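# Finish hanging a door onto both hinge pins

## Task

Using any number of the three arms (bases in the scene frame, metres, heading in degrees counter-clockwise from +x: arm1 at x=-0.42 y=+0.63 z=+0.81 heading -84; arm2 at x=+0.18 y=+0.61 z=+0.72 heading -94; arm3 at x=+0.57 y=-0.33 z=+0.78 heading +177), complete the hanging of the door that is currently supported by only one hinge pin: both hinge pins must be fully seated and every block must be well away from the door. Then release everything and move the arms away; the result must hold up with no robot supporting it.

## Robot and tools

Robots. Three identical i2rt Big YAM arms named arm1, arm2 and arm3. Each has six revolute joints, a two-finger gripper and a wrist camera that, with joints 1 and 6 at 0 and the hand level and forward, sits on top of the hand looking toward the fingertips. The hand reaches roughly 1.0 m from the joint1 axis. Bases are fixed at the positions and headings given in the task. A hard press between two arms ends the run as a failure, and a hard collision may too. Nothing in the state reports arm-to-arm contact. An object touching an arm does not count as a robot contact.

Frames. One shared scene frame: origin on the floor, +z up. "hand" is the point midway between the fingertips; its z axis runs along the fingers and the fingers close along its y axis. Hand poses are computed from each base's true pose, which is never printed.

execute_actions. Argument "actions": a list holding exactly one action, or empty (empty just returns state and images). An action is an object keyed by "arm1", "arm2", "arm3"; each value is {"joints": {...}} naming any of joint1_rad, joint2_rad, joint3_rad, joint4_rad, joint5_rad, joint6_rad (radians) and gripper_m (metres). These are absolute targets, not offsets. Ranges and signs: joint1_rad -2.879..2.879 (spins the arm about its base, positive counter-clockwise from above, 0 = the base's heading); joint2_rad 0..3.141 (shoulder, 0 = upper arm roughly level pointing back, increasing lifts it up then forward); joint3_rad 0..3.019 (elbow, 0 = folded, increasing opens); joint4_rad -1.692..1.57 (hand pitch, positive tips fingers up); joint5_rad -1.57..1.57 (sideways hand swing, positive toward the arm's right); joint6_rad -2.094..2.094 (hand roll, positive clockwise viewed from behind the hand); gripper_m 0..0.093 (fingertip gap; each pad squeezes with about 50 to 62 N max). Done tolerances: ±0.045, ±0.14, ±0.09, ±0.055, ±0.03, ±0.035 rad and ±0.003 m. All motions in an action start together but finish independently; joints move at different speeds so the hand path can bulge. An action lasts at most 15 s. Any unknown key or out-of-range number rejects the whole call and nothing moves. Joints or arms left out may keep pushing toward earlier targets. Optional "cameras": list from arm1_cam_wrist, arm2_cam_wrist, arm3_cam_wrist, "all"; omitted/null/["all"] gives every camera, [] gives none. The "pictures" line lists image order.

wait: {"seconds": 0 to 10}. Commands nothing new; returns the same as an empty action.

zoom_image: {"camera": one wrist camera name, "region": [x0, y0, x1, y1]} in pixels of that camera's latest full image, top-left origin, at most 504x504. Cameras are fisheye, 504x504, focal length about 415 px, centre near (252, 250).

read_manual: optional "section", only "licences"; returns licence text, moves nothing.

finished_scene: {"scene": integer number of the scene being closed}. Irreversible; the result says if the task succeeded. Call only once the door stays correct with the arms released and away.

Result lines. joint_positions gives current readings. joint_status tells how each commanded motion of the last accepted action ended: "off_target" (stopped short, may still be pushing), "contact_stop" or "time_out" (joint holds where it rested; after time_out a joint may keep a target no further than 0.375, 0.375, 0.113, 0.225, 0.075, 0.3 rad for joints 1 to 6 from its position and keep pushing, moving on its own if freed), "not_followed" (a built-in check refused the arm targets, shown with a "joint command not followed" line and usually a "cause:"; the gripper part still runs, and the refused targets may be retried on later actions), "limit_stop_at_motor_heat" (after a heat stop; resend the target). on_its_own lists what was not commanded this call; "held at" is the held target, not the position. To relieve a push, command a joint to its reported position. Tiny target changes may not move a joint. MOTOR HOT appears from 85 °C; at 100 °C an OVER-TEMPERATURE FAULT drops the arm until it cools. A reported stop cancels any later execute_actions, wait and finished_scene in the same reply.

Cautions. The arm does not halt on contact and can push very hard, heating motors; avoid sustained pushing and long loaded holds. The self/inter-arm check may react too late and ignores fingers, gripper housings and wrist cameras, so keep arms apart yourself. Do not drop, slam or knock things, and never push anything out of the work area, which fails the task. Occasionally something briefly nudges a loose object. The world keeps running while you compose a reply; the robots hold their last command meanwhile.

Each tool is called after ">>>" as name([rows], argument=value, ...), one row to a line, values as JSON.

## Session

>>> execute_actions(actions=[])

Scene clock: 0.00 s.
arm1.joint_positions: joint1_rad=+0.183 joint2_rad=+0.302 joint3_rad=+1.582 joint4_rad=-1.139 joint5_rad=-0.296 joint6_rad=-0.747 gripper_m=+0.095
arm1.joint_status: not commanded
arm1.hand: x=-0.3675 y=+0.6193 z=+1.5162 quat_wxyz=(-0.476, -0.064, -0.655, +0.584) (m; scene frame)
arm2.joint_positions: joint1_rad=+0.822 joint2_rad=+0.560 joint3_rad=+1.494 joint4_rad=-1.569 joint5_rad=+0.025 joint6_rad=+0.803 gripper_m=+0.095
arm2.joint_status: not commanded
arm2.hand: x=+0.2842 y=+0.4984 z=+1.2757 quat_wxyz=(-0.456, -0.648, -0.610, +0.019) (m; scene frame)
arm3.joint_positions: joint1_rad=+0.244 joint2_rad=+0.492 joint3_rad=+1.373 joint4_rad=-1.510 joint5_rad=-0.204 joint6_rad=-0.687 gripper_m=+0.094
arm3.joint_status: not commanded
arm3.hand: x=+0.4176 y=-0.3932 z=+1.3042 quat_wxyz=(-0.027, +0.785, +0.417, -0.456) (m; scene frame)
pictures: arm1_cam_wrist, arm2_cam_wrist, arm3_cam_wrist
Images, in order (width x height): arm1_cam_wrist 504x504, arm2_cam_wrist 504x504, arm3_cam_wrist 504x504.

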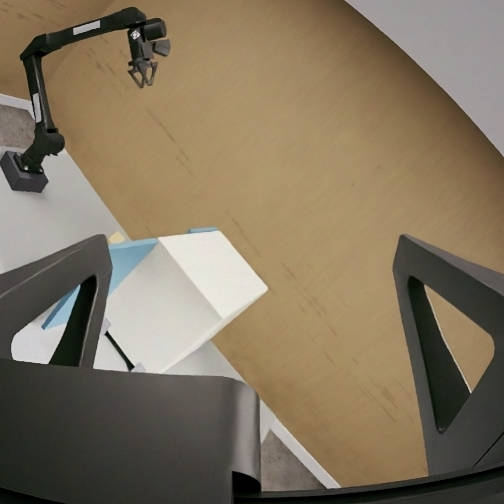

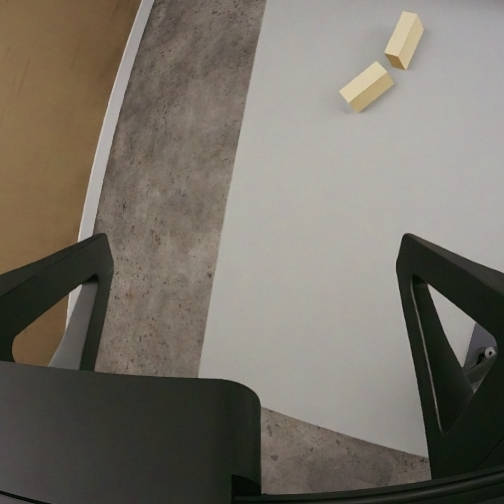

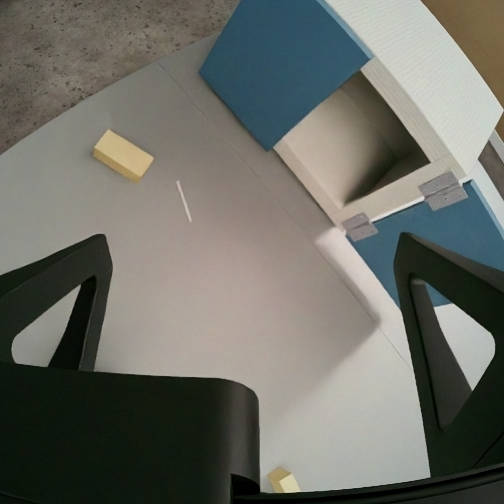

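>>> execute_actions([
  {"arm2":{"joints":{"joint1_rad":0.27,"joint2_rad":1.3,"joint3_rad":1.3,"joint4_rad":0.0,"joint5_rad":0.8,"joint6_rad":0}},"arm3":{"joints":{"joint1_rad":0.0,"joint2_rad":0.6,"joint3_rad":1.2,"joint4_rad":-1.0,"joint5_rad":0,"joint6_rad":0}},"arm1":{"joints":{"joint1_rad":0.725,"joint2_rad":1.3,"joint3_rad":1.2,"joint4_rad":0.1,"joint5_rad":1.0,"joint6_rad":0}}},
])

Scene clock: 4.40 s.
arm1.joint_positions: joint1_rad=+0.721 joint2_rad=+1.296 joint3_rad=+1.169 joint4_rad=+0.080 joint5_rad=+0.996 joint6_rad=-0.010 gripper_m=+0.095
arm1.joint_status: all done
arm1.hand: x=-0.1312 y=+0.1637 z=+1.2652 quat_wxyz=(-0.436, -0.536, -0.475, +0.545) (m; scene frame)
arm2.joint_positions: joint1_rad=+0.268 joint2_rad=+1.294 joint3_rad=+1.284 joint4_rad=-0.024 joint5_rad=+0.798 joint6_rad=+0.012 gripper_m=+0.095
arm2.joint_status: all done
arm2.hand: x=+0.1652 y=+0.0463 z=+1.2341 quat_wxyz=(-0.326, -0.629, -0.333, +0.623) (m; scene frame)
arm3.joint_positions: joint1_rad=+0.003 joint2_rad=+0.605 joint3_rad=+1.176 joint4_rad=-1.022 joint5_rad=-0.002 joint6_rad=-0.008 gripper_m=+0.094
arm3.joint_status: all done
arm3.hand: x=+0.2766 y=-0.3133 z=+1.2835 quat_wxyz=(-0.020, +0.848, -0.018, -0.529) (m; scene frame)
pictures: arm1_cam_wrist, arm2_cam_wrist, arm3_cam_wrist
Images, in order (width x height): arm1_cam_wrist 504x504, arm2_cam_wrist 504x504, arm3_cam_wrist 504x504.

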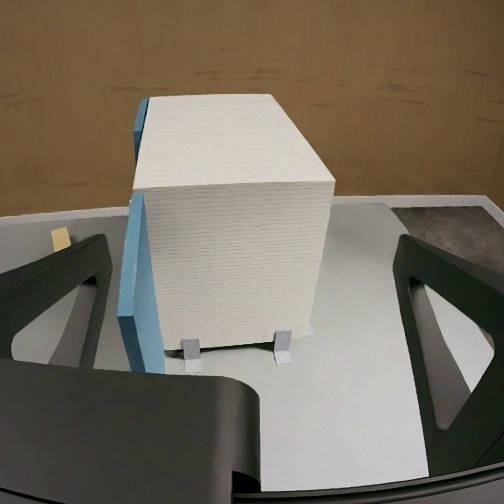

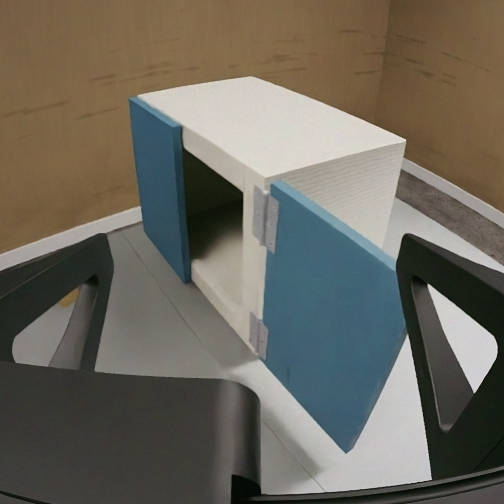

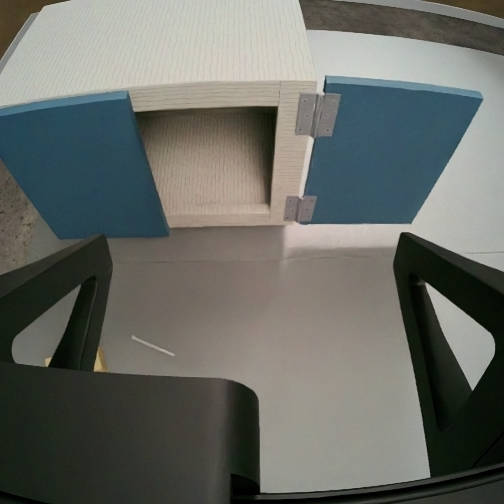

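>>> zoom_image(camera="arm3_cam_wrist", region=[250, 70, 400, 240])

>>> zoom_image(camera="arm3_cam_wrist", region=[100, 310, 200, 380])

Region (250, 70, 400, 240) of arm3_cam_wrist's 504x504 image, scaled by 2.965, with more detail than that image has; it fills the left 445 columns of this view, and the rest is white.

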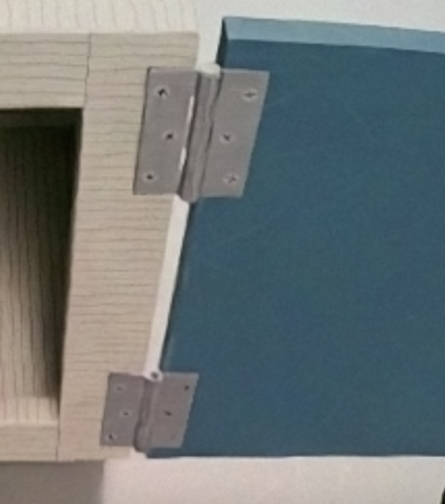

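Region (100, 310, 200, 380) of arm3_cam_wrist's 504x504 image, scaled by 5.040, with more detail than that image has; it fills the top 353 rows of this view, and the rest is white.

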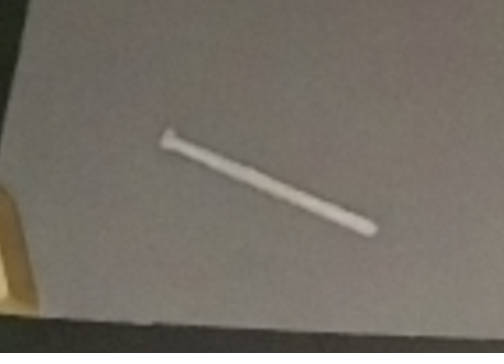

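>>> execute_actions([
  {"arm2":{"joints":{"joint2_rad":1.68,"joint3_rad":1.3,"joint4_rad":0.44,"joint5_rad":1.05}},"arm3":{"joints":{"joint1_rad":0.433,"joint2_rad":1.74,"joint3_rad":1.06,"joint4_rad":-0.85,"joint6_rad":-0.79,"gripper_m":0.04}},"arm1":{"joints":{"joint1_rad":0.66,"joint2_rad":1.9,"joint3_rad":1.06,"joint4_rad":0.88,"joint5_rad":0.76}}},
])

Scene clock: 15.67 s.
arm1.joint_positions: joint1_rad=+0.664 joint2_rad=+1.921 joint3_rad=+1.042 joint4_rad=+0.860 joint5_rad=+0.762 joint6_rad=-0.008 gripper_m=+0.095
arm1.joint_status: all done
arm1.hand: x=-0.0519 y=+0.0746 z=+0.9726 quat_wxyz=(-0.492, -0.496, -0.511, +0.501) (m; scene frame)
arm2.joint_positions: joint1_rad=+0.268 joint2_rad=+1.667 joint3_rad=+1.283 joint4_rad=+0.420 joint5_rad=+1.048 joint6_rad=+0.010 gripper_m=+0.095
arm2.joint_status: all done
arm2.hand: x=+0.1556 y=-0.0393 z=+1.0957 quat_wxyz=(-0.269, -0.659, -0.228, +0.664) (m; scene frame)
arm3.joint_positions: joint1_rad=+0.437 joint2_rad=+1.738 joint3_rad=+1.047 joint4_rad=-0.860 joint5_rad=+0.000 joint6_rad=-0.781 gripper_m=+0.040
arm3.joint_status: all done
arm3.hand: x=+0.1506 y=-0.4916 z=+0.7841 quat_wxyz=(-0.004, +0.837, +0.547, -0.005) (m; scene frame)
pictures: arm1_cam_wrist, arm2_cam_wrist, arm3_cam_wrist
Images, in order (width x height): arm1_cam_wrist 504x504, arm2_cam_wrist 504x504, arm3_cam_wrist 504x504.

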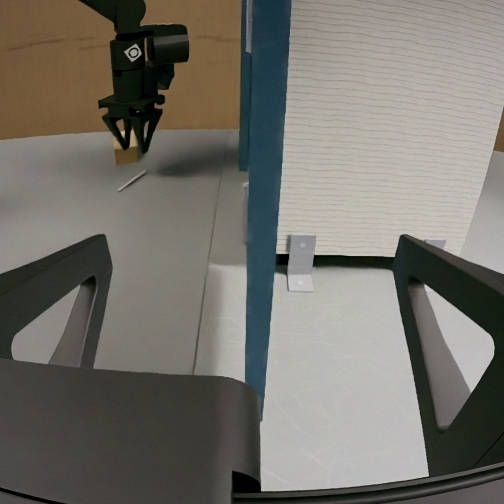

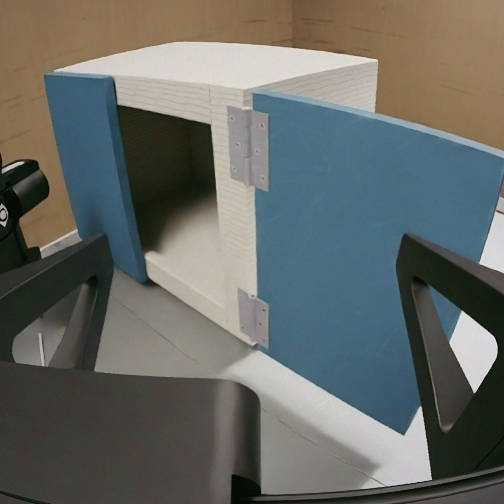

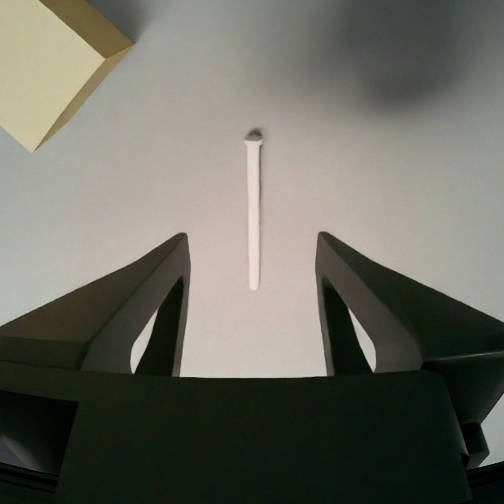

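>>> execute_actions([
  {"arm3":{"joints":{"joint1_rad":0.425,"joint2_rad":1.83,"joint3_rad":1.03,"joint4_rad":-0.75}},"arm1":{"joints":{"joint1_rad":0.57,"joint2_rad":2.02,"joint3_rad":1.27,"joint4_rad":0.785,"joint5_rad":0.665,"joint6_rad":0.01}}},
], cameras=[])

>>> execute_actions([
  {"arm3":{"joints":{"joint2_rad":1.88,"joint4_rad":-0.735}}},
], cameras=["arm3_cam_wrist","arm1_cam_wrist"])

Scene clock: 23.30 s.
arm1.joint_positions: joint1_rad=+0.564 joint2_rad=+2.026 joint3_rad=+1.224 joint4_rad=+0.789 joint5_rad=+0.668 joint6_rad=+0.000 gripper_m=+0.095
arm1.joint_status: all done
arm1.hand: x=-0.0585 y=-0.0041 z=+0.9709 quat_wxyz=(-0.495, -0.500, -0.506, +0.500) (m; scene frame)
arm2.joint_positions: joint1_rad=+0.268 joint2_rad=+1.667 joint3_rad=+1.283 joint4_rad=+0.420 joint5_rad=+1.048 joint6_rad=+0.010 gripper_m=+0.095
arm2.joint_status: not commanded
arm2.hand: x=+0.1556 y=-0.0393 z=+1.0957 quat_wxyz=(-0.269, -0.659, -0.228, +0.664) (m; scene frame)
arm3.joint_positions: joint1_rad=+0.432 joint2_rad=+1.826 joint3_rad=+1.022 joint4_rad=-0.763 joint5_rad=+0.000 joint6_rad=-0.782 gripper_m=+0.040
arm3.joint_status: all done
arm3.hand: x=+0.1518 y=-0.4885 z=+0.7395 quat_wxyz=(-0.002, +0.838, +0.545, +0.002) (m; scene frame)
pictures: none
No camera images: the call's "cameras" was empty. Leave "cameras" out to get every camera's image.

Scene clock: 24.03 s.
arm1.joint_positions: joint1_rad=+0.564 joint2_rad=+2.026 joint3_rad=+1.224 joint4_rad=+0.789 joint5_rad=+0.668 joint6_rad=+0.000 gripper_m=+0.095
arm1.joint_status: not commanded
arm1.hand: x=-0.0585 y=-0.0041 z=+0.9709 quat_wxyz=(-0.495, -0.500, -0.506, +0.500) (m; scene frame)
arm2.joint_positions: joint1_rad=+0.268 joint2_rad=+1.667 joint3_rad=+1.283 joint4_rad=+0.420 joint5_rad=+1.048 joint6_rad=+0.010 gripper_m=+0.095
arm2.joint_status: not commanded
arm2.hand: x=+0.1556 y=-0.0393 z=+1.0957 quat_wxyz=(-0.269, -0.659, -0.228, +0.664) (m; scene frame)
arm3.joint_positions: joint1_rad=+0.432 joint2_rad=+1.848 joint3_rad=+1.023 joint4_rad=-0.744 joint5_rad=+0.000 joint6_rad=-0.783 gripper_m=+0.040
arm3.joint_status: all done
arm3.hand: x=+0.1505 y=-0.4889 z=+0.7303 quat_wxyz=(-0.002, +0.838, +0.546, +0.003) (m; scene frame)
pictures: arm1_cam_wrist, arm3_cam_wrist
Images, in order (width x height): arm1_cam_wrist 504x504, arm3_cam_wrist 504x504.

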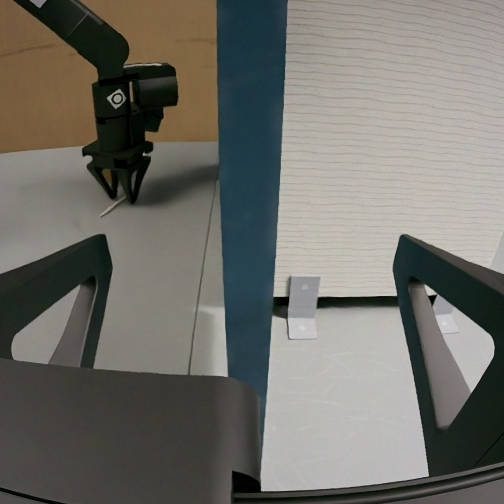

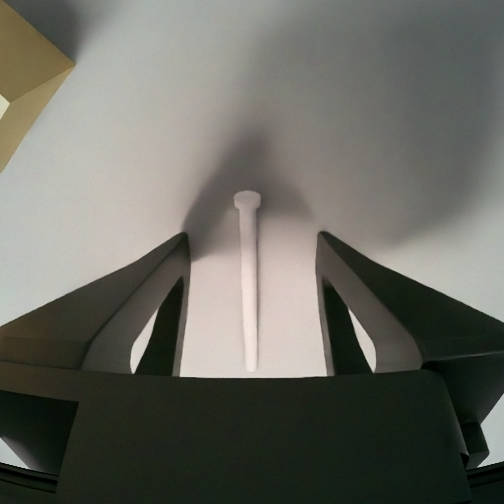

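>>> execute_actions(actions=[])

>>> execute_actions([
  {"arm3":{"joints":{"gripper_m":0}}},
], cameras=["arm3_cam_wrist"])

Scene clock: 36.80 s.
arm1.joint_positions: joint1_rad=+0.564 joint2_rad=+2.026 joint3_rad=+1.224 joint4_rad=+0.789 joint5_rad=+0.668 joint6_rad=+0.000 gripper_m=+0.095
arm1.joint_status: not commanded
arm1.hand: x=-0.0585 y=-0.0041 z=+0.9709 quat_wxyz=(-0.495, -0.500, -0.506, +0.500) (m; scene frame)
arm2.joint_positions: joint1_rad=+0.268 joint2_rad=+1.667 joint3_rad=+1.283 joint4_rad=+0.420 joint5_rad=+1.048 joint6_rad=+0.010 gripper_m=+0.095
arm2.joint_status: not commanded
arm2.hand: x=+0.1556 y=-0.0393 z=+1.0957 quat_wxyz=(-0.269, -0.659, -0.228, +0.664) (m; scene frame)
arm3.joint_positions: joint1_rad=+0.432 joint2_rad=+1.848 joint3_rad=+1.023 joint4_rad=-0.744 joint5_rad=+0.000 joint6_rad=-0.783 gripper_m=+0.040
arm3.joint_status: all done
arm3.hand: x=+0.1505 y=-0.4889 z=+0.7303 quat_wxyz=(-0.002, +0.838, +0.546, +0.003) (m; scene frame)
pictures: arm1_cam_wrist, arm2_cam_wrist, arm3_cam_wrist
Images, in order (width x height): arm1_cam_wrist 504x504, arm2_cam_wrist 504x504, arm3_cam_wrist 504x504.

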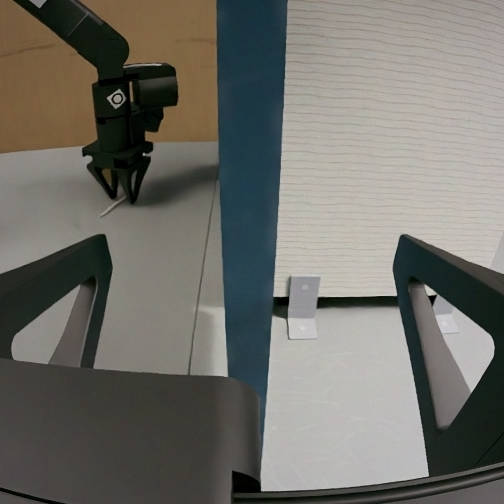

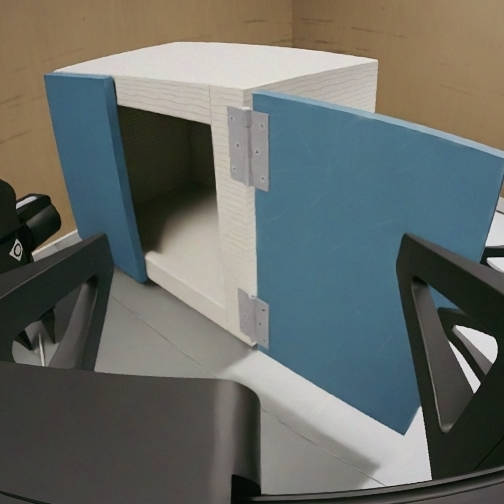

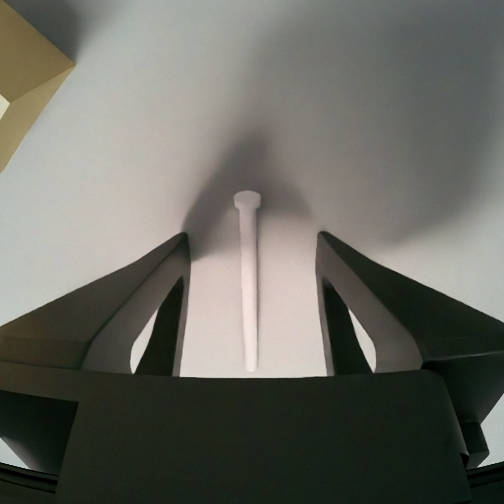

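Scene clock: 37.37 s.
arm1.joint_positions: joint1_rad=+0.564 joint2_rad=+2.026 joint3_rad=+1.224 joint4_rad=+0.789 joint5_rad=+0.668 joint6_rad=+0.000 gripper_m=+0.095
arm1.joint_status: not commanded
arm1.hand: x=-0.0585 y=-0.0041 z=+0.9709 quat_wxyz=(-0.495, -0.500, -0.506, +0.500) (m; scene frame)
arm2.joint_positions: joint1_rad=+0.268 joint2_rad=+1.667 joint3_rad=+1.283 joint4_rad=+0.420 joint5_rad=+1.048 joint6_rad=+0.010 gripper_m=+0.095
arm2.joint_status: not commanded
arm2.hand: x=+0.1556 y=-0.0393 z=+1.0957 quat_wxyz=(-0.269, -0.659, -0.228, +0.664) (m; scene frame)
arm3.joint_positions: joint1_rad=+0.431 joint2_rad=+1.849 joint3_rad=+1.023 joint4_rad=-0.744 joint5_rad=+0.000 joint6_rad=-0.783 gripper_m=+0.002
arm3.joint_status: all done
arm3.hand: x=+0.1503 y=-0.4884 z=+0.7301 quat_wxyz=(-0.002, +0.838, +0.545, +0.003) (m; scene frame)
pictures: arm3_cam_wrist
Images, in order (width x height): arm3_cam_wrist 504x504.

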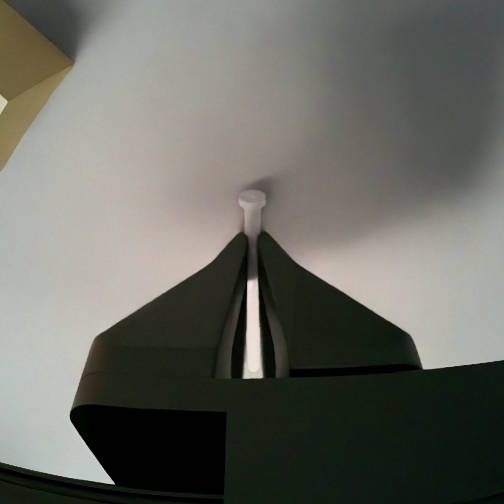

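>>> execute_actions([
  {"arm3":{"joints":{"joint2_rad":1.4}}},
], cameras=[])

>>> execute_actions([
  {"arm3":{"joints":{"joint1_rad":-0.12,"joint2_rad":1.45,"joint3_rad":0.47,"joint4_rad":1.0,"joint6_rad":0}}},
], cameras=[])

>>> execute_actions([
  {"arm3":{"joints":{"joint2_rad":1.77,"joint3_rad":0.70,"joint4_rad":1.1}}},
], cameras=["arm2_cam_wrist","arm3_cam_wrist"])

Scene clock: 41.83 s.
arm1.joint_positions: joint1_rad=+0.564 joint2_rad=+2.026 joint3_rad=+1.224 joint4_rad=+0.789 joint5_rad=+0.668 joint6_rad=+0.000 gripper_m=+0.095
arm1.joint_status: not commanded
arm1.hand: x=-0.0585 y=-0.0041 z=+0.9709 quat_wxyz=(-0.495, -0.500, -0.506, +0.500) (m; scene frame)
arm2.joint_positions: joint1_rad=+0.268 joint2_rad=+1.667 joint3_rad=+1.283 joint4_rad=+0.420 joint5_rad=+1.048 joint6_rad=+0.010 gripper_m=+0.095
arm2.joint_status: not commanded
arm2.hand: x=+0.1556 y=-0.0393 z=+1.0957 quat_wxyz=(-0.269, -0.659, -0.228, +0.664) (m; scene frame)
arm3.joint_positions: joint1_rad=+0.431 joint2_rad=+1.386 joint3_rad=+1.013 joint4_rad=-0.744 joint5_rad=+0.000 joint6_rad=-0.783 gripper_m=+0.002
arm3.joint_status: all done
arm3.hand: x=+0.1194 y=-0.5017 z=+0.9354 quat_wxyz=(-0.048, +0.817, +0.532, -0.216) (m; scene frame)
pictures: none
No camera images: the call's "cameras" was empty. Leave "cameras" out to get every camera's image.

Scene clock: 43.73 s.
arm1.joint_positions: joint1_rad=+0.564 joint2_rad=+2.026 joint3_rad=+1.224 joint4_rad=+0.789 joint5_rad=+0.668 joint6_rad=+0.000 gripper_m=+0.095
arm1.joint_status: not commanded
arm1.hand: x=-0.0585 y=-0.0041 z=+0.9709 quat_wxyz=(-0.495, -0.500, -0.506, +0.500) (m; scene frame)
arm2.joint_positions: joint1_rad=+0.268 joint2_rad=+1.667 joint3_rad=+1.283 joint4_rad=+0.420 joint5_rad=+1.048 joint6_rad=+0.010 gripper_m=+0.095
arm2.joint_status: not commanded
arm2.hand: x=+0.1556 y=-0.0393 z=+1.0957 quat_wxyz=(-0.269, -0.659, -0.228, +0.664) (m; scene frame)
arm3.joint_positions: joint1_rad=-0.118 joint2_rad=+1.447 joint3_rad=+0.456 joint4_rad=+0.976 joint5_rad=+0.000 joint6_rad=-0.008 gripper_m=+0.002
arm3.joint_status: all done
arm3.hand: x=+0.0793 y=-0.2388 z=+0.9742 quat_wxyz=(-0.069, +0.711, -0.058, -0.698) (m; scene frame)
pictures: none
No camera images: the call's "cameras" was empty. Leave "cameras" out to get every camera's image.

Scene clock: 44.90 s.
arm1.joint_positions: joint1_rad=+0.564 joint2_rad=+2.026 joint3_rad=+1.224 joint4_rad=+0.789 joint5_rad=+0.668 joint6_rad=+0.000 gripper_m=+0.095
arm1.joint_status: not commanded
arm1.hand: x=-0.0585 y=-0.0041 z=+0.9709 quat_wxyz=(-0.495, -0.500, -0.506, +0.500) (m; scene frame)
arm2.joint_positions: joint1_rad=+0.268 joint2_rad=+1.667 joint3_rad=+1.283 joint4_rad=+0.420 joint5_rad=+1.048 joint6_rad=+0.010 gripper_m=+0.095
arm2.joint_status: not commanded
arm2.hand: x=+0.1556 y=-0.0393 z=+1.0957 quat_wxyz=(-0.269, -0.659, -0.228, +0.664) (m; scene frame)
arm3.joint_positions: joint1_rad=-0.118 joint2_rad=+1.772 joint3_rad=+0.679 joint4_rad=+1.080 joint5_rad=+0.000 joint6_rad=-0.008 gripper_m=+0.002
arm3.joint_status: all done
arm3.hand: x=-0.0069 y=-0.2228 z=+0.9276 quat_wxyz=(-0.069, +0.710, -0.058, -0.698) (m; scene frame)
pictures: arm2_cam_wrist, arm3_cam_wrist
Images, in order (width x height): arm2_cam_wrist 504x504, arm3_cam_wrist 504x504.

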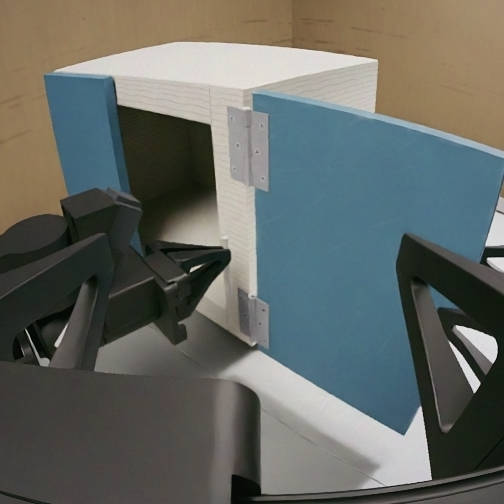

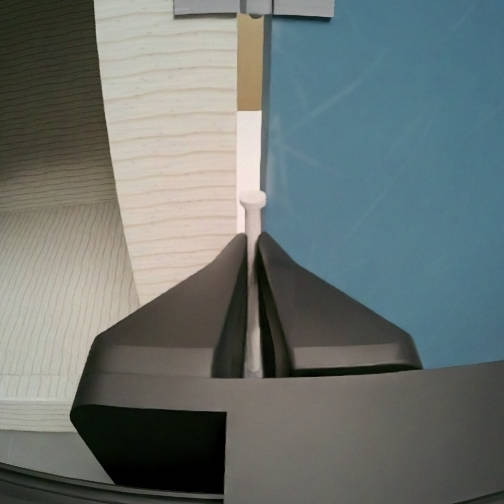

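>>> execute_actions([
  {"arm3":{"joints":{"joint2_rad":1.855,"joint3_rad":0.79,"joint4_rad":1.06,"joint6_rad":0.03}}},
], cameras=["arm2_cam_wrist","arm3_cam_wrist"])

>>> zoom_image(camera="arm2_cam_wrist", region=[200, 220, 320, 360])

>>> zoom_image(camera="arm3_cam_wrist", region=[200, 280, 310, 390])

Scene clock: 48.27 s.
arm1.joint_positions: joint1_rad=+0.564 joint2_rad=+2.026 joint3_rad=+1.224 joint4_rad=+0.789 joint5_rad=+0.668 joint6_rad=+0.000 gripper_m=+0.095
arm1.joint_status: not commanded
arm1.hand: x=-0.0585 y=-0.0041 z=+0.9709 quat_wxyz=(-0.495, -0.500, -0.506, +0.500) (m; scene frame)
arm2.joint_positions: joint1_rad=+0.268 joint2_rad=+1.667 joint3_rad=+1.283 joint4_rad=+0.420 joint5_rad=+1.048 joint6_rad=+0.010 gripper_m=+0.095
arm2.joint_status: not commanded
arm2.hand: x=+0.1556 y=-0.0393 z=+1.0957 quat_wxyz=(-0.269, -0.659, -0.228, +0.664) (m; scene frame)
arm3.joint_positions: joint1_rad=-0.118 joint2_rad=+1.843 joint3_rad=+0.764 joint4_rad=+1.068 joint5_rad=+0.000 joint6_rad=+0.021 gripper_m=+0.002
arm3.joint_status: all done
arm3.hand: x=-0.0361 y=-0.2174 z=+0.9197 quat_wxyz=(-0.058, +0.709, -0.068, -0.700) (m; scene frame)
pictures: arm2_cam_wrist, arm3_cam_wrist
Images, in order (width x height): arm2_cam_wrist 504x504, arm3_cam_wrist 504x504.

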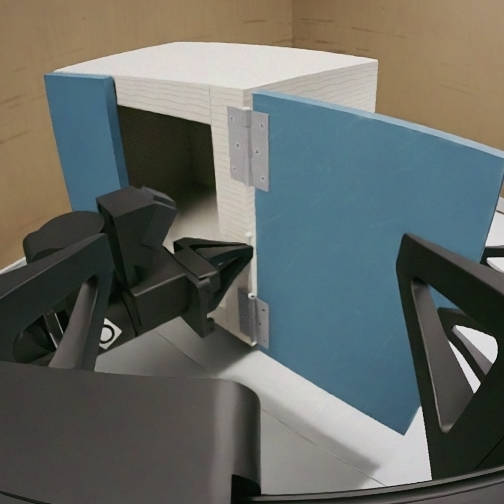

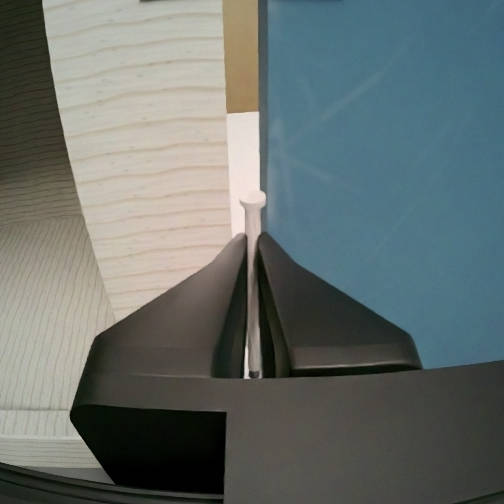

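Region (200, 220, 320, 360) of arm2_cam_wrist's 504x504 image, scaled by 3.600, with more detail than that image has; it fills the left 432 columns of this view, and the rest is white.

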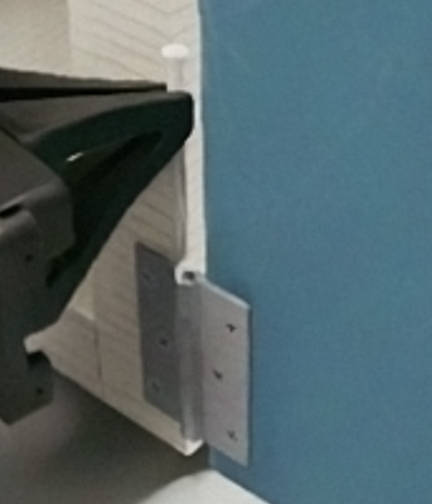

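Region (200, 280, 310, 390) of arm3_cam_wrist's 504x504 image, scaled by 4.582, with more detail than that image has.

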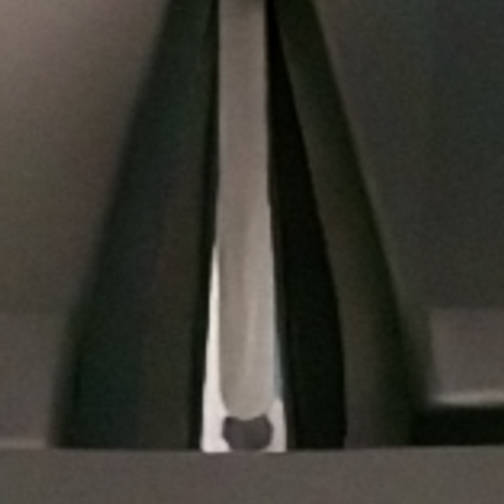

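>>> execute_actions([
  {"arm3":{"joints":{"joint2_rad":1.885,"joint4_rad":1.105}}},
], cameras=["arm2_cam_wrist","arm3_cam_wrist"])

>>> zoom_image(camera="arm2_cam_wrist", region=[220, 230, 300, 320])

>>> zoom_image(camera="arm3_cam_wrist", region=[200, 280, 310, 390])

Scene clock: 51.60 s.
arm1.joint_positions: joint1_rad=+0.564 joint2_rad=+2.026 joint3_rad=+1.224 joint4_rad=+0.789 joint5_rad=+0.668 joint6_rad=+0.000 gripper_m=+0.095
arm1.joint_status: not commanded
arm1.hand: x=-0.0585 y=-0.0041 z=+0.9709 quat_wxyz=(-0.495, -0.500, -0.506, +0.500) (m; scene frame)
arm2.joint_positions: joint1_rad=+0.268 joint2_rad=+1.667 joint3_rad=+1.283 joint4_rad=+0.420 joint5_rad=+1.048 joint6_rad=+0.010 gripper_m=+0.095
arm2.joint_status: not commanded
arm2.hand: x=+0.1556 y=-0.0393 z=+1.0957 quat_wxyz=(-0.269, -0.659, -0.228, +0.664) (m; scene frame)
arm3.joint_positions: joint1_rad=-0.118 joint2_rad=+1.863 joint3_rad=+0.764 joint4_rad=+1.085 joint5_rad=+0.000 joint6_rad=+0.022 gripper_m=+0.002
arm3.joint_status: all done
arm3.hand: x=-0.0364 y=-0.2173 z=+0.9121 quat_wxyz=(-0.058, +0.710, -0.069, -0.699) (m; scene frame)
pictures: arm2_cam_wrist, arm3_cam_wrist
Images, in order (width x height): arm2_cam_wrist 504x504, arm3_cam_wrist 504x504.

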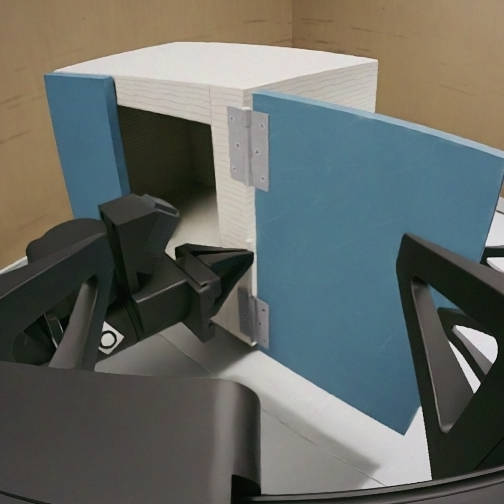

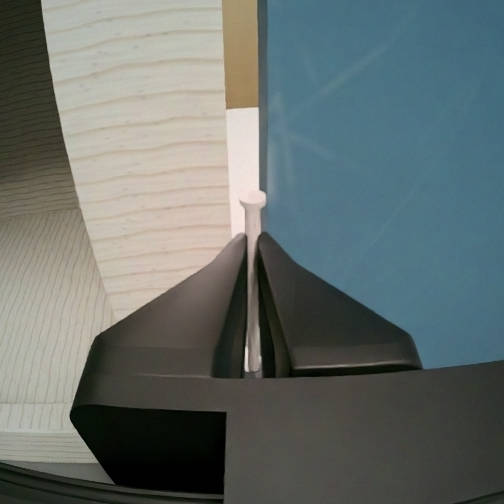

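Region (220, 230, 300, 320) of arm2_cam_wrist's 504x504 image, scaled by 5.600, with more detail than that image has.

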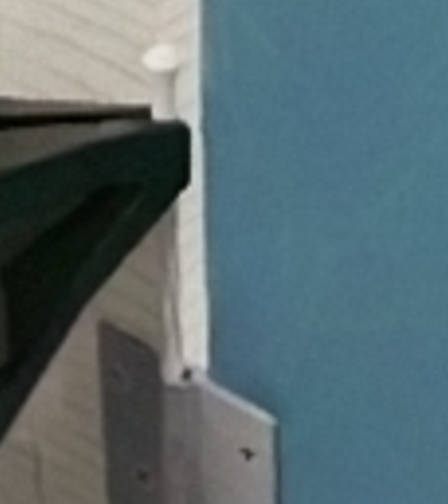

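Region (200, 280, 310, 390) of arm3_cam_wrist's 504x504 image, scaled by 4.582, with more detail than that image has.

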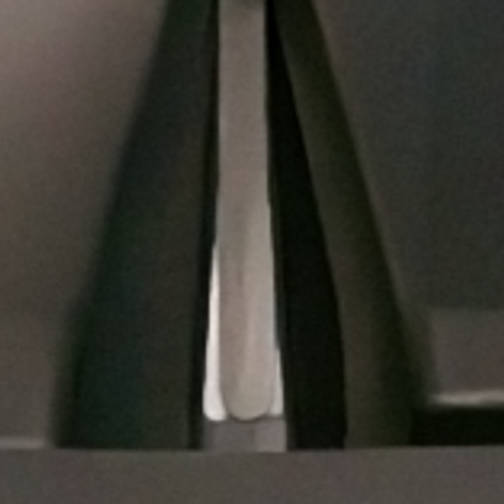

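>>> execute_actions([
  {"arm3":{"joints":{"joint3_rad":0.799}}},
], cameras=["arm2_cam_wrist","arm3_cam_wrist"])

>>> zoom_image(camera="arm2_cam_wrist", region=[220, 230, 300, 320])

>>> zoom_image(camera="arm3_cam_wrist", region=[200, 280, 310, 390])

Scene clock: 54.07 s.
arm1.joint_positions: joint1_rad=+0.564 joint2_rad=+2.026 joint3_rad=+1.224 joint4_rad=+0.789 joint5_rad=+0.668 joint6_rad=+0.000 gripper_m=+0.095
arm1.joint_status: not commanded
arm1.hand: x=-0.0585 y=-0.0041 z=+0.9709 quat_wxyz=(-0.495, -0.500, -0.506, +0.500) (m; scene frame)
arm2.joint_positions: joint1_rad=+0.268 joint2_rad=+1.667 joint3_rad=+1.283 joint4_rad=+0.420 joint5_rad=+1.048 joint6_rad=+0.010 gripper_m=+0.095
arm2.joint_status: not commanded
arm2.hand: x=+0.1556 y=-0.0393 z=+1.0957 quat_wxyz=(-0.269, -0.659, -0.228, +0.664) (m; scene frame)
arm3.joint_positions: joint1_rad=-0.118 joint2_rad=+1.863 joint3_rad=+0.764 joint4_rad=+1.085 joint5_rad=+0.000 joint6_rad=+0.022 gripper_m=+0.002
arm3.joint_status: all done
arm3.hand: x=-0.0364 y=-0.2173 z=+0.9121 quat_wxyz=(-0.058, +0.710, -0.069, -0.699) (m; scene frame)
pictures: arm2_cam_wrist, arm3_cam_wrist
Images, in order (width x height): arm2_cam_wrist 504x504, arm3_cam_wrist 504x504.

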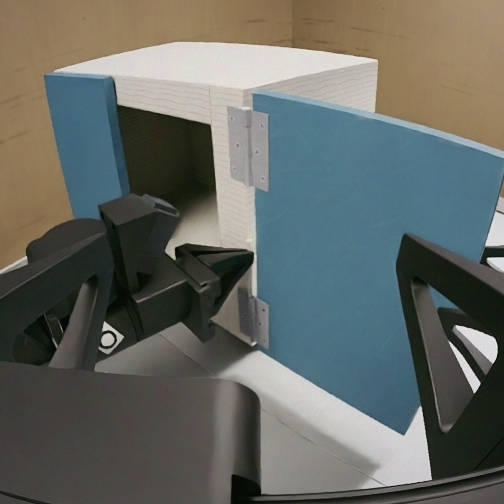

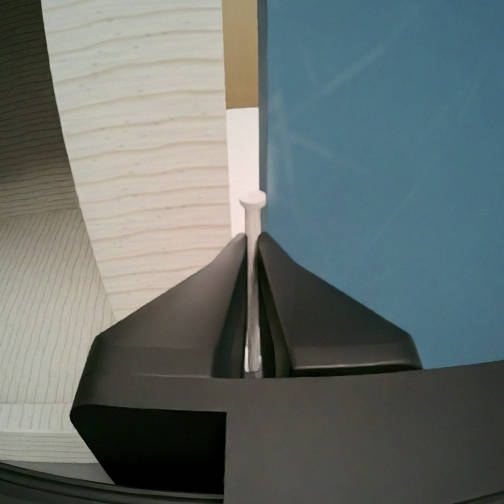

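Region (220, 230, 300, 320) of arm2_cam_wrist's 504x504 image, scaled by 5.600, with more detail than that image has.

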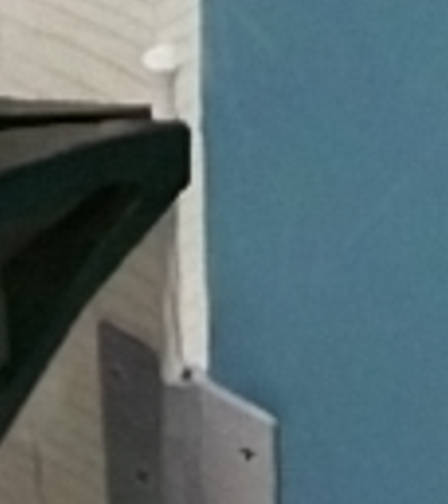

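Region (200, 280, 310, 390) of arm3_cam_wrist's 504x504 image, scaled by 4.582, with more detail than that image has.

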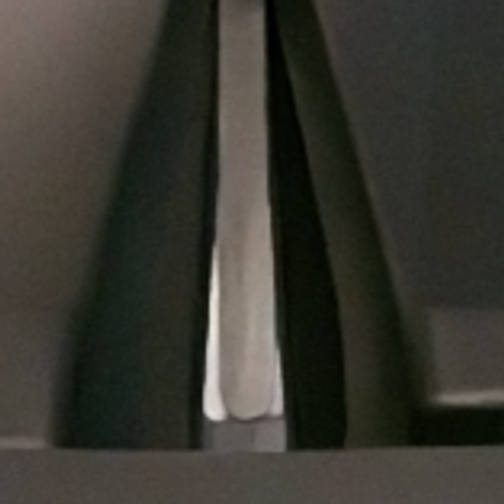

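>>> execute_actions([
  {"arm3":{"joints":{"joint3_rad":0.807}}},
], cameras=["arm2_cam_wrist","arm3_cam_wrist"])

>>> zoom_image(camera="arm2_cam_wrist", region=[220, 230, 300, 320])

>>> zoom_image(camera="arm3_cam_wrist", region=[200, 280, 310, 390])

Scene clock: 57.03 s.
arm1.joint_positions: joint1_rad=+0.564 joint2_rad=+2.026 joint3_rad=+1.224 joint4_rad=+0.789 joint5_rad=+0.668 joint6_rad=+0.000 gripper_m=+0.095
arm1.joint_status: not commanded
arm1.hand: x=-0.0585 y=-0.0041 z=+0.9709 quat_wxyz=(-0.495, -0.500, -0.506, +0.500) (m; scene frame)
arm2.joint_positions: joint1_rad=+0.268 joint2_rad=+1.667 joint3_rad=+1.283 joint4_rad=+0.420 joint5_rad=+1.048 joint6_rad=+0.010 gripper_m=+0.095
arm2.joint_status: not commanded
arm2.hand: x=+0.1556 y=-0.0393 z=+1.0957 quat_wxyz=(-0.269, -0.659, -0.228, +0.664) (m; scene frame)
arm3.joint_positions: joint1_rad=-0.118 joint2_rad=+1.864 joint3_rad=+0.771 joint4_rad=+1.085 joint5_rad=+0.000 joint6_rad=+0.022 gripper_m=+0.002
arm3.joint_status: all done
arm3.hand: x=-0.0386 y=-0.2170 z=+0.9141 quat_wxyz=(-0.058, +0.708, -0.068, -0.701) (m; scene frame)
pictures: arm2_cam_wrist, arm3_cam_wrist
Images, in order (width x height): arm2_cam_wrist 504x504, arm3_cam_wrist 504x504.

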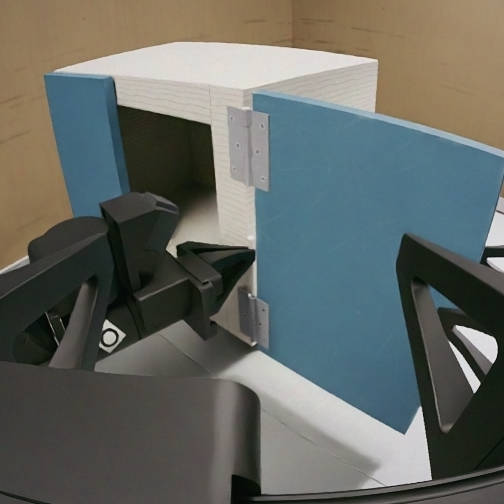

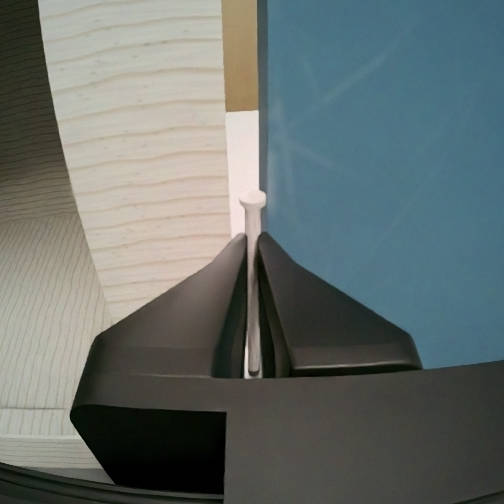

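Region (220, 230, 300, 320) of arm2_cam_wrist's 504x504 image, scaled by 5.600, with more detail than that image has.

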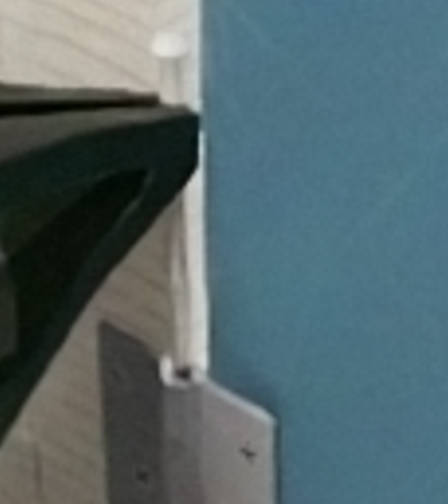

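Region (200, 280, 310, 390) of arm3_cam_wrist's 504x504 image, scaled by 4.582, with more detail than that image has.

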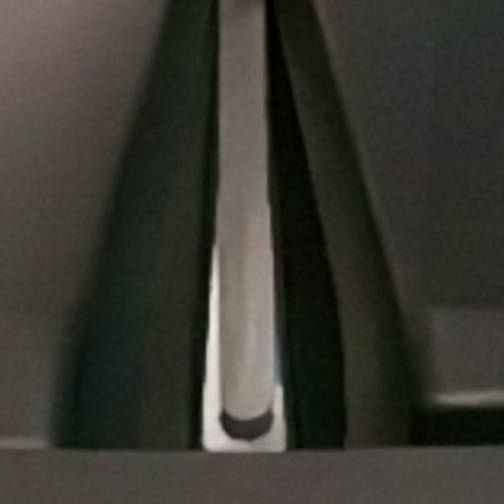

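Aligned. Descend.

>>> execute_actions([
  {"arm3":{"joints":{"joint2_rad":1.915,"joint4_rad":1.13}}},
], cameras=["arm2_cam_wrist","arm3_cam_wrist"])

>>> zoom_image(camera="arm2_cam_wrist", region=[220, 230, 300, 320])

>>> zoom_image(camera="arm3_cam_wrist", region=[200, 280, 310, 390])

Scene clock: 61.23 s.
arm1.joint_positions: joint1_rad=+0.564 joint2_rad=+2.026 joint3_rad=+1.224 joint4_rad=+0.789 joint5_rad=+0.668 joint6_rad=+0.000 gripper_m=+0.095
arm1.joint_status: not commanded
arm1.hand: x=-0.0585 y=-0.0041 z=+0.9709 quat_wxyz=(-0.495, -0.500, -0.506, +0.500) (m; scene frame)
arm2.joint_positions: joint1_rad=+0.268 joint2_rad=+1.667 joint3_rad=+1.283 joint4_rad=+0.420 joint5_rad=+1.048 joint6_rad=+0.010 gripper_m=+0.095
arm2.joint_status: not commanded
arm2.hand: x=+0.1556 y=-0.0393 z=+1.0957 quat_wxyz=(-0.269, -0.659, -0.228, +0.664) (m; scene frame)
arm3.joint_positions: joint1_rad=-0.118 joint2_rad=+1.896 joint3_rad=+0.771 joint4_rad=+1.109 joint5_rad=+0.000 joint6_rad=+0.023 gripper_m=+0.002
arm3.joint_status: all done
arm3.hand: x=-0.0385 y=-0.2169 z=+0.9012 quat_wxyz=(-0.058, +0.710, -0.069, -0.698) (m; scene frame)
pictures: arm2_cam_wrist, arm3_cam_wrist
Images, in order (width x height): arm2_cam_wrist 504x504, arm3_cam_wrist 504x504.

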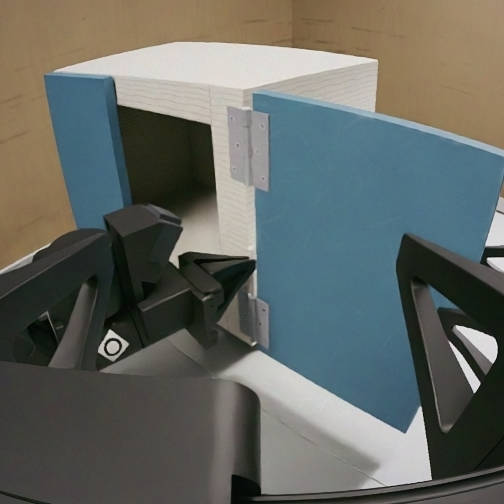

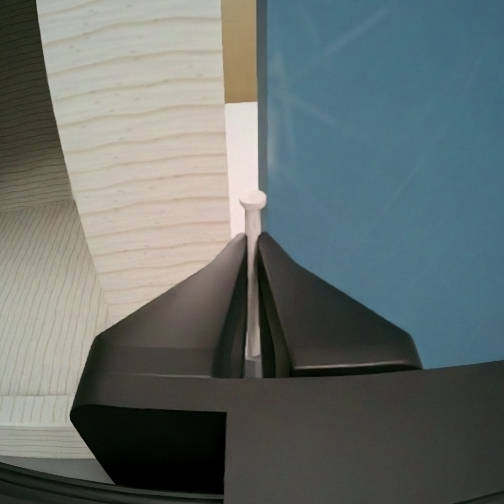

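Region (220, 230, 300, 320) of arm2_cam_wrist's 504x504 image, scaled by 5.600, with more detail than that image has.

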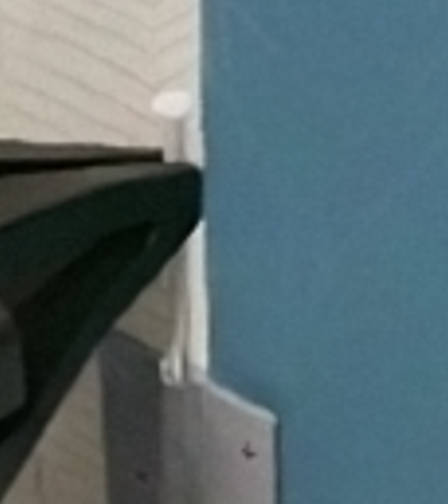

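Region (200, 280, 310, 390) of arm3_cam_wrist's 504x504 image, scaled by 4.582, with more detail than that image has.

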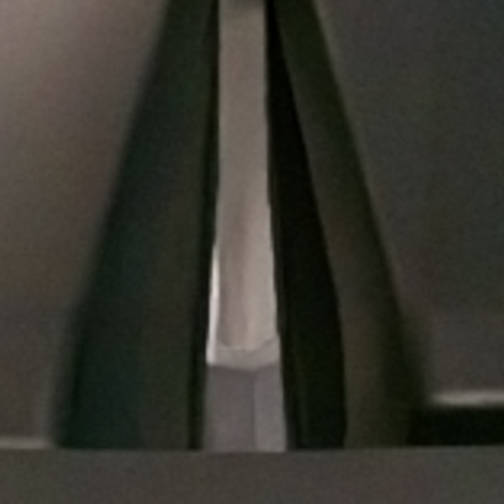

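It's in. Continue, and grip door.

>>> execute_actions([
  {"arm3":{"joints":{"joint2_rad":1.95,"joint4_rad":1.155}},"arm1":{"joints":{"gripper_m":0}}},
], cameras=[])

>>> execute_actions([
  {"arm1":{"joints":{"joint2_rad":1.96}}},
], cameras=[])

>>> execute_actions([
  {"arm1":{"joints":{"joint2_rad":1.94}}},
], cameras=["arm3_cam_wrist"])

Scene clock: 64.17 s.
arm1.joint_positions: joint1_rad=+0.564 joint2_rad=+2.026 joint3_rad=+1.224 joint4_rad=+0.788 joint5_rad=+0.667 joint6_rad=+0.002 gripper_m=+0.014
arm1.joint_status: gripper_m off_target (ended at +0.014, target +0.000)
arm1.hand: x=-0.0583 y=-0.0042 z=+0.9710 quat_wxyz=(-0.495, -0.500, -0.505, +0.499) (m; scene frame)
arm2.joint_positions: joint1_rad=+0.268 joint2_rad=+1.667 joint3_rad=+1.283 joint4_rad=+0.420 joint5_rad=+1.048 joint6_rad=+0.010 gripper_m=+0.095
arm2.joint_status: not commanded
arm2.hand: x=+0.1556 y=-0.0393 z=+1.0957 quat_wxyz=(-0.269, -0.659, -0.228, +0.664) (m; scene frame)
arm3.joint_positions: joint1_rad=-0.118 joint2_rad=+1.921 joint3_rad=+0.772 joint4_rad=+1.143 joint5_rad=+0.000 joint6_rad=+0.024 gripper_m=+0.002
arm3.joint_status: all done
arm3.hand: x=-0.0386 y=-0.2168 z=+0.8953 quat_wxyz=(-0.058, +0.707, -0.069, -0.702) (m; scene frame)
pictures: none
No camera images: the call's "cameras" was empty. Leave "cameras" out to get every camera's image.

Scene clock: 64.77 s.
arm1.joint_positions: joint1_rad=+0.564 joint2_rad=+2.022 joint3_rad=+1.224 joint4_rad=+0.778 joint5_rad=+0.667 joint6_rad=+0.005 gripper_m=+0.014
arm1.joint_status: all done
arm1.hand: x=-0.0584 y=-0.0041 z=+0.9719 quat_wxyz=(-0.494, -0.501, -0.507, +0.498) (m; scene frame)
arm2.joint_positions: joint1_rad=+0.268 joint2_rad=+1.667 joint3_rad=+1.283 joint4_rad=+0.420 joint5_rad=+1.048 joint6_rad=+0.010 gripper_m=+0.095
arm2.joint_status: not commanded
arm2.hand: x=+0.1556 y=-0.0393 z=+1.0957 quat_wxyz=(-0.269, -0.659, -0.228, +0.664) (m; scene frame)
arm3.joint_positions: joint1_rad=-0.118 joint2_rad=+1.921 joint3_rad=+0.772 joint4_rad=+1.143 joint5_rad=+0.000 joint6_rad=+0.024 gripper_m=+0.002
arm3.joint_status: not commanded
arm3.hand: x=-0.0386 y=-0.2168 z=+0.8953 quat_wxyz=(-0.058, +0.707, -0.069, -0.702) (m; scene frame)
pictures: none
No camera images: the call's "cameras" was empty. Leave "cameras" out to get every camera's image.

Scene clock: 65.27 s.
arm1.joint_positions: joint1_rad=+0.564 joint2_rad=+2.017 joint3_rad=+1.224 joint4_rad=+0.770 joint5_rad=+0.667 joint6_rad=+0.006 gripper_m=+0.014
arm1.joint_status: all done
arm1.hand: x=-0.0586 y=-0.0039 z=+0.9734 quat_wxyz=(-0.493, -0.502, -0.508, +0.498) (m; scene frame)
arm2.joint_positions: joint1_rad=+0.268 joint2_rad=+1.667 joint3_rad=+1.283 joint4_rad=+0.420 joint5_rad=+1.048 joint6_rad=+0.010 gripper_m=+0.095
arm2.joint_status: not commanded
arm2.hand: x=+0.1556 y=-0.0393 z=+1.0957 quat_wxyz=(-0.269, -0.659, -0.228, +0.664) (m; scene frame)
arm3.joint_positions: joint1_rad=-0.118 joint2_rad=+1.922 joint3_rad=+0.773 joint4_rad=+1.143 joint5_rad=+0.000 joint6_rad=+0.024 gripper_m=+0.002
arm3.joint_status: not commanded
arm3.hand: x=-0.0389 y=-0.2167 z=+0.8947 quat_wxyz=(-0.058, +0.707, -0.069, -0.702) (m; scene frame)
pictures: arm3_cam_wrist
Images, in order (width x height): arm3_cam_wrist 504x504.

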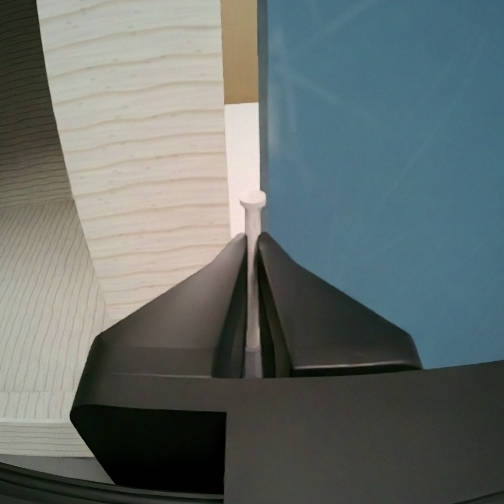

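>>> execute_actions([
  {"arm3":{"joints":{"joint2_rad":1.975}}},
], cameras=[])

>>> execute_actions([
  {"arm1":{"joints":{"joint2_rad":1.925}}},
], cameras=[])

Scene clock: 67.70 s.
arm1.joint_positions: joint1_rad=+0.564 joint2_rad=+2.017 joint3_rad=+1.224 joint4_rad=+0.770 joint5_rad=+0.667 joint6_rad=+0.006 gripper_m=+0.014
arm1.joint_status: not commanded
arm1.hand: x=-0.0586 y=-0.0039 z=+0.9734 quat_wxyz=(-0.493, -0.502, -0.508, +0.498) (m; scene frame)
arm2.joint_positions: joint1_rad=+0.268 joint2_rad=+1.667 joint3_rad=+1.283 joint4_rad=+0.420 joint5_rad=+1.048 joint6_rad=+0.010 gripper_m=+0.095
arm2.joint_status: not commanded
arm2.hand: x=+0.1556 y=-0.0393 z=+1.0957 quat_wxyz=(-0.269, -0.659, -0.228, +0.664) (m; scene frame)
arm3.joint_positions: joint1_rad=-0.118 joint2_rad=+1.928 joint3_rad=+0.773 joint4_rad=+1.155 joint5_rad=+0.000 joint6_rad=+0.024 gripper_m=+0.002
arm3.joint_status: all done
arm3.hand: x=-0.0389 y=-0.2167 z=+0.8942 quat_wxyz=(-0.058, +0.705, -0.069, -0.704) (m; scene frame)
pictures: none
No camera images: the call's "cameras" was empty. Leave "cameras" out to get every camera's image.

Scene clock: 68.17 s.
arm1.joint_positions: joint1_rad=+0.564 joint2_rad=+2.015 joint3_rad=+1.224 joint4_rad=+0.765 joint5_rad=+0.667 joint6_rad=+0.008 gripper_m=+0.014
arm1.joint_status: all done
arm1.hand: x=-0.0588 y=-0.0040 z=+0.9739 quat_wxyz=(-0.493, -0.502, -0.508, +0.497) (m; scene frame)
arm2.joint_positions: joint1_rad=+0.268 joint2_rad=+1.667 joint3_rad=+1.283 joint4_rad=+0.420 joint5_rad=+1.048 joint6_rad=+0.010 gripper_m=+0.095
arm2.joint_status: not commanded
arm2.hand: x=+0.1556 y=-0.0393 z=+1.0957 quat_wxyz=(-0.269, -0.659, -0.228, +0.664) (m; scene frame)
arm3.joint_positions: joint1_rad=-0.118 joint2_rad=+1.928 joint3_rad=+0.773 joint4_rad=+1.155 joint5_rad=+0.000 joint6_rad=+0.024 gripper_m=+0.002
arm3.joint_status: not commanded
arm3.hand: x=-0.0389 y=-0.2167 z=+0.8942 quat_wxyz=(-0.058, +0.705, -0.069, -0.704) (m; scene frame)
pictures: none
No camera images: the call's "cameras" was empty. Leave "cameras" out to get every camera's image.


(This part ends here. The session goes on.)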